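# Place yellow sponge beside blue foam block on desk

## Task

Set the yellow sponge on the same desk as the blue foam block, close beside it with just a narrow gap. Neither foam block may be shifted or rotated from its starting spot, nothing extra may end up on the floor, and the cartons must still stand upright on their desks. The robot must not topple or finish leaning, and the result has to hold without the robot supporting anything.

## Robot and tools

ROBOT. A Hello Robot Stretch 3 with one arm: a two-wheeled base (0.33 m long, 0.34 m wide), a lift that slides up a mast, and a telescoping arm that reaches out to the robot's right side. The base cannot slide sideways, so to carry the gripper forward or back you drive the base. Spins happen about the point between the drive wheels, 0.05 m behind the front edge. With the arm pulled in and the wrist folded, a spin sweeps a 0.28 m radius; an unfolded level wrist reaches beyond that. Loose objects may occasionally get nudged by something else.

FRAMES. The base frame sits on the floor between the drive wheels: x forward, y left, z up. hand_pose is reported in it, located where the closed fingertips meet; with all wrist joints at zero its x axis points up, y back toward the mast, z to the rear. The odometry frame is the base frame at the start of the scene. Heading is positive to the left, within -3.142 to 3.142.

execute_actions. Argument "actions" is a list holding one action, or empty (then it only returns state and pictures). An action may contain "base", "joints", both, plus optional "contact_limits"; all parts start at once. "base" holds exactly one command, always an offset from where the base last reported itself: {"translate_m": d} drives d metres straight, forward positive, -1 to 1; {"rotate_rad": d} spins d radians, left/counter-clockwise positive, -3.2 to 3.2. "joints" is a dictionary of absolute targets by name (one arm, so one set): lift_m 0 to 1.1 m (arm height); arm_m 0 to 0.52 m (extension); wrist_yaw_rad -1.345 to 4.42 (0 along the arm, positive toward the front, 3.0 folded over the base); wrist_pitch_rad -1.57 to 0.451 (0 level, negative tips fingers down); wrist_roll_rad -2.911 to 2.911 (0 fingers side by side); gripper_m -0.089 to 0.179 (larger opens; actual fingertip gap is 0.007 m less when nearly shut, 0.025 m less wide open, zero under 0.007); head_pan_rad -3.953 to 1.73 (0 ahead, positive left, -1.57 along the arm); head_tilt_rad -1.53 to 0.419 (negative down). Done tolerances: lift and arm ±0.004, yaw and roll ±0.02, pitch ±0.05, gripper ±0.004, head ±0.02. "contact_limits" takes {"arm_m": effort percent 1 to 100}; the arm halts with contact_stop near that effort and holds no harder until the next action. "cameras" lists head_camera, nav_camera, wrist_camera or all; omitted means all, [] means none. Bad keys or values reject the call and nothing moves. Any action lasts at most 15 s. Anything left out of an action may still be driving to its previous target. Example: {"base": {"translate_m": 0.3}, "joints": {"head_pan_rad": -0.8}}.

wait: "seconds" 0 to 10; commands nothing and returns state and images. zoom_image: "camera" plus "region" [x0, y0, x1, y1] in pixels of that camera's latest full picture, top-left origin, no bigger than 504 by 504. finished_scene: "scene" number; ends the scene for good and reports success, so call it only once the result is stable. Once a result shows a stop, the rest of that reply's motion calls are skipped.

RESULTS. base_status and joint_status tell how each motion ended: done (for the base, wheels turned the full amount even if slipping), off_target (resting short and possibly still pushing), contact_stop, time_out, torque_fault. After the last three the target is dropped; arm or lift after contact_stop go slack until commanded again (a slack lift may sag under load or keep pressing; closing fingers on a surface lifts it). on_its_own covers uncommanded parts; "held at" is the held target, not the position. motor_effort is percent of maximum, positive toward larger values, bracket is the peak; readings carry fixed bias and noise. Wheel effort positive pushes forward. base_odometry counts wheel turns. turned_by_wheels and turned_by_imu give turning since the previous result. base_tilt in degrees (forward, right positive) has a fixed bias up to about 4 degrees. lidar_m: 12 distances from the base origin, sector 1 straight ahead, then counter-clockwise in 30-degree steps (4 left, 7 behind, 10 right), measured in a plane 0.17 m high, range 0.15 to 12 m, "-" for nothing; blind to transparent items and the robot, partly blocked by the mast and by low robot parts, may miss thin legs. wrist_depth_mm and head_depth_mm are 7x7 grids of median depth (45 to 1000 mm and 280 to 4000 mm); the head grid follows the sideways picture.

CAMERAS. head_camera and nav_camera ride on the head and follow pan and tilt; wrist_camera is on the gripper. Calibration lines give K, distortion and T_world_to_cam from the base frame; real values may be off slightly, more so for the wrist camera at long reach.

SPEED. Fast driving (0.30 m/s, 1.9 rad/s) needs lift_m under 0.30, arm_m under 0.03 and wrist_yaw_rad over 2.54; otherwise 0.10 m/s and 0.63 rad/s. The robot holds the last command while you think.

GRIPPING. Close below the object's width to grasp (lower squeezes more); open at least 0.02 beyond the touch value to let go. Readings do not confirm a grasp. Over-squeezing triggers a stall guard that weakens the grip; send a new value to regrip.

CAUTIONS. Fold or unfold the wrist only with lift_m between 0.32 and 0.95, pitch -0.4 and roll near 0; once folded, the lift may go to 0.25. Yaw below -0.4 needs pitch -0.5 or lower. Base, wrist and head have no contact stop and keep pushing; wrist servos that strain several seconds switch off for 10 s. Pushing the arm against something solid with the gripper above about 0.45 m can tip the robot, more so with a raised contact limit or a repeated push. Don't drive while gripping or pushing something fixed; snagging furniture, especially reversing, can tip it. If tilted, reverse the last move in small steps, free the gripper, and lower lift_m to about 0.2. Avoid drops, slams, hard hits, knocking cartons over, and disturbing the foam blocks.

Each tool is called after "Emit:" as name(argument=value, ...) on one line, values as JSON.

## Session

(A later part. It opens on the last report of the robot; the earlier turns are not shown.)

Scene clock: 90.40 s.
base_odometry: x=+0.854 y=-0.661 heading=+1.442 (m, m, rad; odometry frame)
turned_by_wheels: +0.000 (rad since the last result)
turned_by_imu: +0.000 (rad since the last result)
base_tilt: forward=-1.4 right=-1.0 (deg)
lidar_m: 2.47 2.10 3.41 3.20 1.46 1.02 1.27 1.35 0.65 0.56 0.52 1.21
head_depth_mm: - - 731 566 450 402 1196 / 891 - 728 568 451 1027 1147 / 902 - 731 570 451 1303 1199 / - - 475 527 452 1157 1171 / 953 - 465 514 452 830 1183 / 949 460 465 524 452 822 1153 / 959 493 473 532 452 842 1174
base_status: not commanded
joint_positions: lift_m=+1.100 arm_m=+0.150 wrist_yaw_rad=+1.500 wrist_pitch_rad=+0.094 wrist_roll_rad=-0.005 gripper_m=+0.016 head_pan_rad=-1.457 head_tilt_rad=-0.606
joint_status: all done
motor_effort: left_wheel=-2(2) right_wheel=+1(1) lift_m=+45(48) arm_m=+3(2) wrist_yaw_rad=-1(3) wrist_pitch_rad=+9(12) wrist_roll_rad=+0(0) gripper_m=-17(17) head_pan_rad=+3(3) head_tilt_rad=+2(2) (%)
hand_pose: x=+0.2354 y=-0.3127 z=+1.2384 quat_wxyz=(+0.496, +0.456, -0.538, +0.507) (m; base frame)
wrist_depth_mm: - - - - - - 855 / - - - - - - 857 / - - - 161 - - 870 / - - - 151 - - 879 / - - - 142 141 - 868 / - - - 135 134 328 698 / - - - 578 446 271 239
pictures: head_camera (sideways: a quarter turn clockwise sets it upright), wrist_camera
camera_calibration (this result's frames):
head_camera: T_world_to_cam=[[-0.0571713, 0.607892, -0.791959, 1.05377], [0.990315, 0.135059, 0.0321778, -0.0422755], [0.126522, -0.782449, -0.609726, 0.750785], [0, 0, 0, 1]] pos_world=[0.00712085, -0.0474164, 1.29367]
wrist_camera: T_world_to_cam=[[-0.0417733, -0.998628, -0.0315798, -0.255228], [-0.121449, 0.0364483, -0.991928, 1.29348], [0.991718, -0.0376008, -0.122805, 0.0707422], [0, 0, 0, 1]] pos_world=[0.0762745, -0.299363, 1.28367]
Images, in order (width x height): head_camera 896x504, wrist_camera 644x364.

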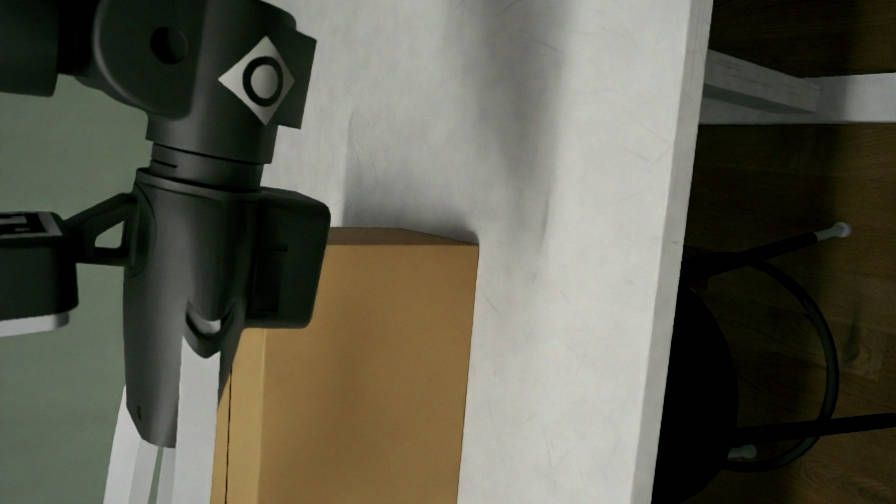

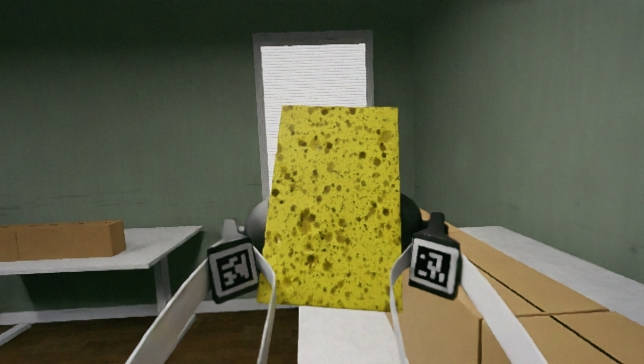

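Emit:
execute_actions(actions=[{"joints":{"arm_m":0.515,"wrist_yaw_rad":1.22,"head_tilt_rad":-0.4}}], cameras=[])

Emit:
execute_actions(actions=[{"joints":{"wrist_pitch_rad":-0.7}}], cameras=["head_camera","wrist_camera"])

Scene clock: 94.40 s.
base_odometry: x=+0.854 y=-0.661 heading=+1.442 (m, m, rad; odometry frame)
turned_by_wheels: +0.000 (rad since the last result)
turned_by_imu: -0.001 (rad since the last result)
base_tilt: forward=-1.4 right=-0.9 (deg)
lidar_m: 2.47 2.09 3.39 3.20 1.45 1.03 1.27 1.35 0.65 0.56 0.52 1.21
head_depth_mm: 874 950 1018 811 577 446 374 / 890 - 1039 811 575 447 374 / 901 - 1060 810 577 446 384 / 898 975 1067 477 514 446 385 / 914 694 1075 469 511 446 395 / 928 1025 1093 478 516 447 729 / 944 1044 1114 480 525 446 726
base_status: not commanded
joint_positions: lift_m=+1.100 arm_m=+0.515 wrist_yaw_rad=+1.219 wrist_pitch_rad=+0.094 wrist_roll_rad=-0.005 gripper_m=+0.016 head_pan_rad=-1.457 head_tilt_rad=-0.409
joint_status: all done
motor_effort: left_wheel=-2(2) right_wheel=+1(1) lift_m=+45(44) arm_m=+3(3) wrist_yaw_rad=+1(2) wrist_pitch_rad=+10(10) wrist_roll_rad=+0(0) gripper_m=-16(16) head_pan_rad=+3(3) head_tilt_rad=+2(14) (%)
hand_pose: x=+0.2203 y=-0.7482 z=+1.2384 quat_wxyz=(+0.562, +0.376, -0.596, +0.432) (m; base frame)
wrist_depth_mm: - - - - 611 423 323 / - - - - 628 426 335 / - - - 161 595 454 349 / - - - 151 596 462 351 / - - - 142 140 471 356 / 376 500 665 134 134 462 359 / 280 417 554 543 544 512 363
pictures: none
No camera images: the call's "cameras" was empty. Leave "cameras" out to get every camera's image.

Scene clock: 95.67 s.
base_odometry: x=+0.854 y=-0.661 heading=+1.442 (m, m, rad; odometry frame)
turned_by_wheels: +0.000 (rad since the last result)
turned_by_imu: +0.000 (rad since the last result)
base_tilt: forward=-1.4 right=-1.0 (deg)
lidar_m: 2.46 2.10 3.41 3.19 1.45 1.02 1.27 1.34 0.65 0.56 0.52 1.21
head_depth_mm: 869 943 1020 812 575 447 373 / 886 960 1054 812 576 445 374 / 899 964 1079 812 576 446 384 / 899 985 1047 477 512 447 384 / 915 1003 1068 469 513 447 395 / 928 1026 1096 479 514 446 728 / 946 1044 1113 480 525 446 729
base_status: not commanded
joint_positions: lift_m=+1.100 arm_m=+0.515 wrist_yaw_rad=+1.219 wrist_pitch_rad=-0.710 wrist_roll_rad=-0.005 gripper_m=+0.016 head_pan_rad=-1.457 head_tilt_rad=-0.409
joint_status: all done
motor_effort: left_wheel=-2(2) right_wheel=+1(1) lift_m=+46(46) arm_m=+3(3) wrist_yaw_rad=-1(0) wrist_pitch_rad=+4(10) wrist_roll_rad=+0(1) gripper_m=-17(17) head_pan_rad=+4(4) head_tilt_rad=+2(3) (%)
hand_pose: x=+0.1462 y=-0.7212 z=+1.0530 quat_wxyz=(+0.686, +0.581, -0.401, +0.179) (m; base frame)
wrist_depth_mm: 301 511 530 506 495 449 352 / 265 429 429 423 407 414 366 / 236 362 367 161 340 344 346 / 215 316 305 151 301 302 294 / 197 279 286 142 141 267 263 / 186 252 245 134 134 242 240 / 174 219 230 227 223 222 217
pictures: head_camera (sideways: a quarter turn clockwise sets it upright), wrist_camera
camera_calibration (this result's frames):
head_camera: T_world_to_cam=[[-0.0381952, 0.441759, -0.896321, 1.18974], [0.989641, 0.140947, 0.0272951, -0.0359223], [0.138392, -0.885993, -0.442566, 0.533224], [0, 0, 0, 1]] pos_world=[0.00719855, -0.0480806, 1.30335]
wrist_camera: T_world_to_cam=[[-0.347299, -0.936802, -0.0422597, -0.572256], [-0.741719, 0.301992, -0.598877, 0.981929], [0.573791, -0.176644, -0.799726, 0.79464], [0, 0, 0, 1]] pos_world=[0.0736151, -0.692257, 1.19936]
Images, in order (width x height): head_camera 896x504, wrist_camera 644x364.

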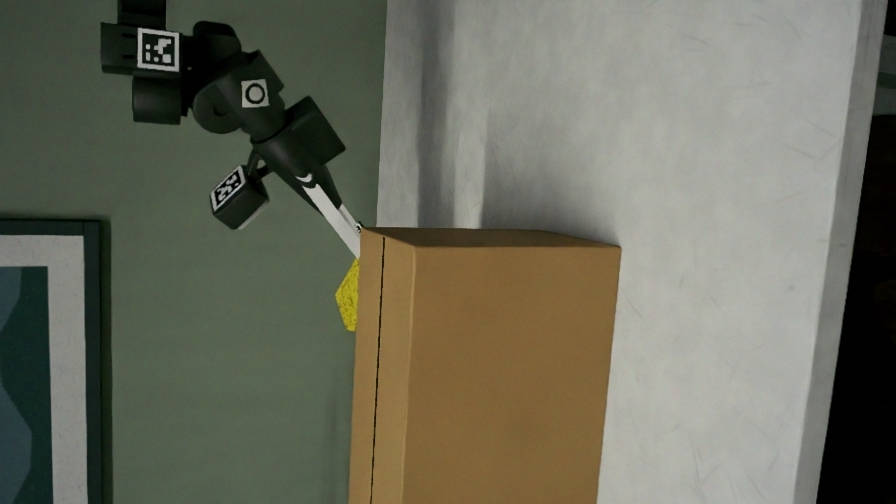

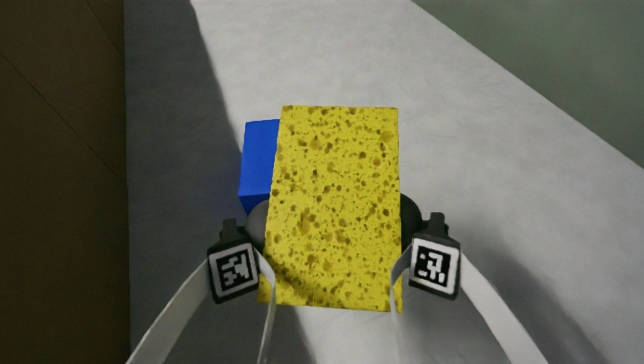

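Emit:
execute_actions(actions=[{"base":{"translate_m":0.025},"joints":{"wrist_pitch_rad":-1.0,"wrist_yaw_rad":1.3,"arm_m":0.502,"lift_m":1.085}}], cameras=["head_camera","wrist_camera"])

Scene clock: 97.67 s.
base_odometry: x=+0.857 y=-0.636 heading=+1.442 (m, m, rad; odometry frame)
turned_by_wheels: +0.000 (rad since the last result)
turned_by_imu: +0.000 (rad since the last result)
base_tilt: forward=-1.3 right=-0.8 (deg)
lidar_m: 2.44 2.07 3.40 3.66 1.47 1.05 1.27 1.37 0.65 0.56 0.50 1.19
head_depth_mm: 874 - 1020 810 575 446 373 / 887 952 1059 811 576 447 374 / 902 975 1062 724 554 446 384 / 901 991 1068 461 502 447 384 / 911 1002 1078 468 512 446 395 / 934 1024 1090 478 513 446 395 / 943 1045 1118 480 524 446 727
base_status: done
joint_positions: lift_m=+1.085 arm_m=+0.502 wrist_yaw_rad=+1.298 wrist_pitch_rad=-1.005 wrist_roll_rad=-0.005 gripper_m=+0.016 head_pan_rad=-1.457 head_tilt_rad=-0.409
joint_status: all done
motor_effort: left_wheel=-2(3) right_wheel=+1(6) lift_m=+23(41) arm_m=-4(4) wrist_yaw_rad=+1(2) wrist_pitch_rad=+2(4) wrist_roll_rad=+0(0) gripper_m=-17(17) head_pan_rad=+3(3) head_tilt_rad=+3(3) (%)
hand_pose: x=+0.0912 y=-0.6790 z=+0.9948 quat_wxyz=(+0.701, +0.645, -0.286, +0.105) (m; base frame)
wrist_depth_mm: 185 275 276 215 266 259 255 / 170 253 256 217 248 243 239 / 156 231 240 161 228 226 224 / 144 208 225 151 215 214 211 / 135 189 212 142 141 202 199 / 130 170 196 134 134 192 187 / 122 146 188 187 185 182 179
pictures: head_camera (sideways: a quarter turn clockwise sets it upright), wrist_camera
camera_calibration (this result's frames):
head_camera: T_world_to_cam=[[-0.0381942, 0.44175, -0.896325, 1.18974], [0.989641, 0.140948, 0.0272948, -0.0359219], [0.138392, -0.885997, -0.442557, 0.533213], [0, 0, 0, 1]] pos_world=[0.00719855, -0.0480806, 1.30335]
wrist_camera: T_world_to_cam=[[-0.284294, -0.957928, -0.03939, -0.577225], [-0.89745, 0.28035, -0.340569, 0.63616], [0.337284, -0.0614712, -0.939394, 1.02587], [0, 0, 0, 1]] pos_world=[0.0608107, -0.668226, 1.15762]
Images, in order (width x height): head_camera 896x504, wrist_camera 644x364.

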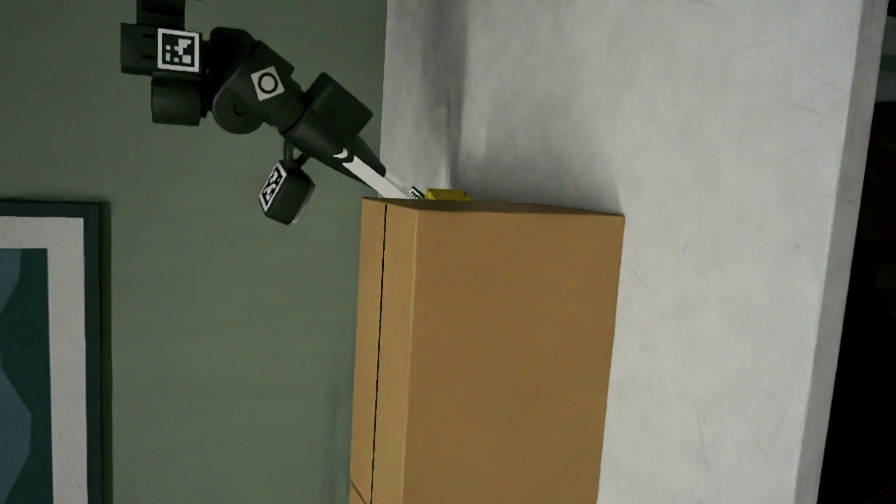

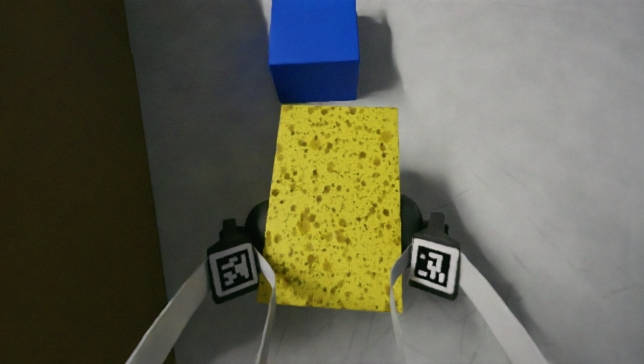

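Emit:
execute_actions(actions=[{"base":{"translate_m":0.034},"joints":{"lift_m":1.073}}], cameras=["wrist_camera"])

Scene clock: 99.93 s.
base_odometry: x=+0.861 y=-0.602 heading=+1.442 (m, m, rad; odometry frame)
turned_by_wheels: +0.000 (rad since the last result)
turned_by_imu: +0.000 (rad since the last result)
base_tilt: forward=-1.4 right=-0.8 (deg)
lidar_m: 2.41 2.04 3.37 3.19 1.49 1.08 1.26 1.42 0.66 0.56 0.48 1.17
head_depth_mm: 876 942 1024 808 575 446 374 / 887 940 - 810 575 446 374 / 892 973 1025 458 508 445 385 / 898 986 1064 460 500 446 384 / 915 1007 1077 468 511 446 396 / 931 1030 1089 477 514 447 395 / 947 1044 1112 481 523 447 745
base_status: done
joint_positions: lift_m=+1.073 arm_m=+0.502 wrist_yaw_rad=+1.298 wrist_pitch_rad=-1.006 wrist_roll_rad=-0.005 gripper_m=+0.016 head_pan_rad=-1.457 head_tilt_rad=-0.409
joint_status: all done
motor_effort: left_wheel=-2(2) right_wheel=+1(5) lift_m=+23(25) arm_m=-4(4) wrist_yaw_rad=+1(2) wrist_pitch_rad=+2(2) wrist_roll_rad=+0(0) gripper_m=-16(16) head_pan_rad=+4(3) head_tilt_rad=+3(3) (%)
hand_pose: x=+0.0911 y=-0.6790 z=+0.9827 quat_wxyz=(+0.701, +0.646, -0.286, +0.104) (m; base frame)
wrist_depth_mm: 186 262 261 197 250 245 240 / 171 242 243 184 232 229 225 / 157 224 227 161 215 214 211 / 146 208 212 151 202 202 198 / 136 190 199 142 140 191 188 / 130 171 184 134 134 180 178 / 123 147 178 176 174 171 169
pictures: wrist_camera
camera_calibration (this result's frames):
wrist_camera: T_world_to_cam=[[-0.284288, -0.95793, -0.0393772, -0.577715], [-0.897725, 0.280389, -0.339811, 0.631172], [0.336556, -0.0612543, -0.939669, 1.01505], [0, 0, 0, 1]] pos_world=[0.0607598, -0.668208, 1.14554]
Images, in order (width x height): wrist_camera 644x364.

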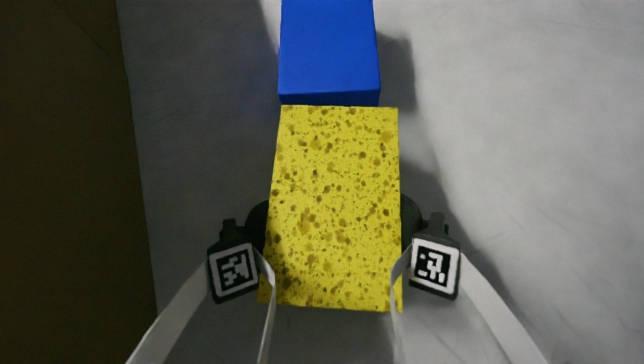

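Emit:
execute_actions(actions=[{"joints":{"lift_m":1.065}}], cameras=[])

Emit:
execute_actions(actions=[{"joints":{"gripper_m":0.105}}], cameras=["wrist_camera"])

Emit:
execute_actions(actions=[{"joints":{"lift_m":1.1}}], cameras=["wrist_camera"])

Scene clock: 100.77 s.
base_odometry: x=+0.861 y=-0.602 heading=+1.442 (m, m, rad; odometry frame)
turned_by_wheels: +0.000 (rad since the last result)
turned_by_imu: +0.000 (rad since the last result)
base_tilt: forward=-1.3 right=-0.9 (deg)
lidar_m: 2.41 2.04 3.35 3.19 1.49 1.08 1.26 1.41 0.66 0.56 0.48 1.16
head_depth_mm: 874 919 1020 811 575 446 373 / 892 941 - 808 575 446 374 / 892 975 1029 458 508 447 385 / 897 991 1058 460 500 447 385 / 916 1011 1079 468 511 446 395 / 930 1023 1095 478 513 446 395 / 948 1042 1109 481 524 446 746
base_status: not commanded
joint_positions: lift_m=+1.065 arm_m=+0.502 wrist_yaw_rad=+1.298 wrist_pitch_rad=-1.006 wrist_roll_rad=-0.005 gripper_m=+0.016 head_pan_rad=-1.457 head_tilt_rad=-0.409
joint_status: all done
motor_effort: left_wheel=-2(2) right_wheel=+1(1) lift_m=+25(24) arm_m=-3(3) wrist_yaw_rad=+2(1) wrist_pitch_rad=+2(2) wrist_roll_rad=+0(1) gripper_m=-16(16) head_pan_rad=+3(3) head_tilt_rad=+3(3) (%)
hand_pose: x=+0.0911 y=-0.6790 z=+0.9747 quat_wxyz=(+0.701, +0.646, -0.286, +0.104) (m; base frame)
wrist_depth_mm: 186 253 250 185 237 235 230 / 171 234 232 176 222 220 215 / 157 216 216 161 205 206 203 / 146 201 203 151 193 194 191 / 136 189 192 142 141 182 180 / 129 170 177 135 134 172 170 / 122 147 170 168 166 164 162
pictures: none
No camera images: the call's "cameras" was empty. Leave "cameras" out to get every camera's image.

Scene clock: 102.17 s.
base_odometry: x=+0.861 y=-0.602 heading=+1.442 (m, m, rad; odometry frame)
turned_by_wheels: +0.000 (rad since the last result)
turned_by_imu: +0.000 (rad since the last result)
base_tilt: forward=-1.4 right=-0.9 (deg)
lidar_m: 2.40 2.04 3.40 3.20 1.49 1.08 1.26 1.41 0.66 0.56 0.48 1.16
head_depth_mm: 874 921 1023 811 575 446 374 / 890 942 - 808 576 446 374 / 890 974 1027 458 509 446 384 / 901 992 1058 459 500 447 385 / 914 1007 1079 469 511 446 396 / 932 1022 1094 477 513 447 395 / 945 1046 1112 480 524 447 747
base_status: not commanded
joint_positions: lift_m=+1.065 arm_m=+0.502 wrist_yaw_rad=+1.299 wrist_pitch_rad=-1.006 wrist_roll_rad=-0.005 gripper_m=+0.105 head_pan_rad=-1.457 head_tilt_rad=-0.409
joint_status: all done
motor_effort: left_wheel=-3(2) right_wheel=+1(1) lift_m=+23(24) arm_m=-4(4) wrist_yaw_rad=+1(2) wrist_pitch_rad=+2(2) wrist_roll_rad=+1(0) gripper_m=+0(80) head_pan_rad=+4(4) head_tilt_rad=+3(3) (%)
hand_pose: x=+0.0911 y=-0.6789 z=+0.9747 quat_wxyz=(+0.701, +0.646, -0.285, +0.104) (m; base frame)
wrist_depth_mm: 186 251 250 185 238 235 230 / 170 232 233 176 223 220 215 / 157 215 216 161 206 205 203 / 146 202 203 151 194 193 190 / 136 188 190 143 145 184 180 / 130 159 177 136 154 172 170 / 123 169 171 168 167 164 162
pictures: wrist_camera
camera_calibration (this result's frames):
wrist_camera: T_world_to_cam=[[-0.28384, -0.958063, -0.039377, -0.578099], [-0.897862, 0.27997, -0.339796, 0.628157], [0.33657, -0.0610924, -0.939675, 1.00764], [0, 0, 0, 1]] pos_world=[0.0607685, -0.668161, 1.13754]
Images, in order (width x height): wrist_camera 644x364.

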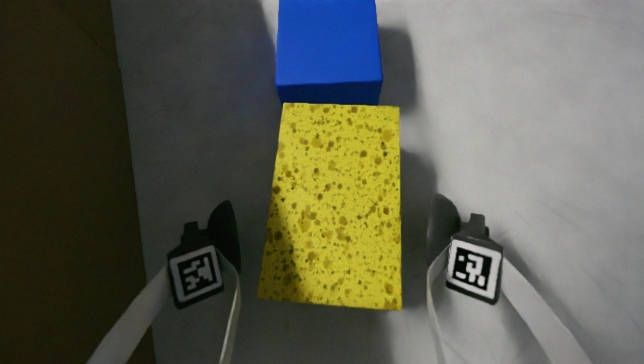

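Scene clock: 103.30 s.
base_odometry: x=+0.861 y=-0.602 heading=+1.442 (m, m, rad; odometry frame)
turned_by_wheels: +0.000 (rad since the last result)
turned_by_imu: +0.000 (rad since the last result)
base_tilt: forward=-1.3 right=-1.0 (deg)
lidar_m: 2.41 2.05 3.36 3.20 1.49 1.08 1.26 1.41 0.66 0.56 0.48 1.16
head_depth_mm: 866 950 1018 809 574 445 374 / 887 964 1064 813 576 447 375 / 892 967 1052 458 507 446 384 / 900 991 1061 460 501 446 384 / 913 1013 1081 469 511 446 395 / 929 1023 1091 478 512 446 395 / 948 1046 1113 481 524 447 745
base_status: not commanded
joint_positions: lift_m=+1.100 arm_m=+0.502 wrist_yaw_rad=+1.299 wrist_pitch_rad=-1.006 wrist_roll_rad=-0.005 gripper_m=+0.105 head_pan_rad=-1.457 head_tilt_rad=-0.409
joint_status: all done
motor_effort: left_wheel=-3(2) right_wheel=+1(1) lift_m=+45(47) arm_m=-3(4) wrist_yaw_rad=+1(1) wrist_pitch_rad=+2(2) wrist_roll_rad=+0(0) gripper_m=+1(0) head_pan_rad=+4(3) head_tilt_rad=+3(2) (%)
hand_pose: x=+0.0911 y=-0.6789 z=+1.0090 quat_wxyz=(+0.701, +0.646, -0.285, +0.104) (m; base frame)
wrist_depth_mm: 186 291 298 232 285 278 273 / 171 267 274 215 265 259 255 / 157 233 257 206 247 242 240 / 146 209 241 189 228 230 225 / 136 189 227 176 216 217 213 / 130 159 211 170 204 203 201 / 123 173 202 199 197 193 192
pictures: wrist_camera
camera_calibration (this result's frames):
wrist_camera: T_world_to_cam=[[-0.28384, -0.958063, -0.039377, -0.57675], [-0.897862, 0.27997, -0.339796, 0.639799], [0.33657, -0.0610924, -0.939675, 1.03984], [0, 0, 0, 1]] pos_world=[0.0607685, -0.668161, 1.1718]
Images, in order (width x height): wrist_camera 644x364.

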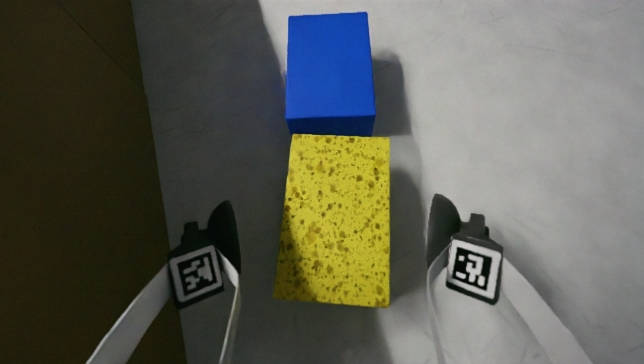

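Emit:
finished_scene(scene=1)

The scene is finished: the task was done.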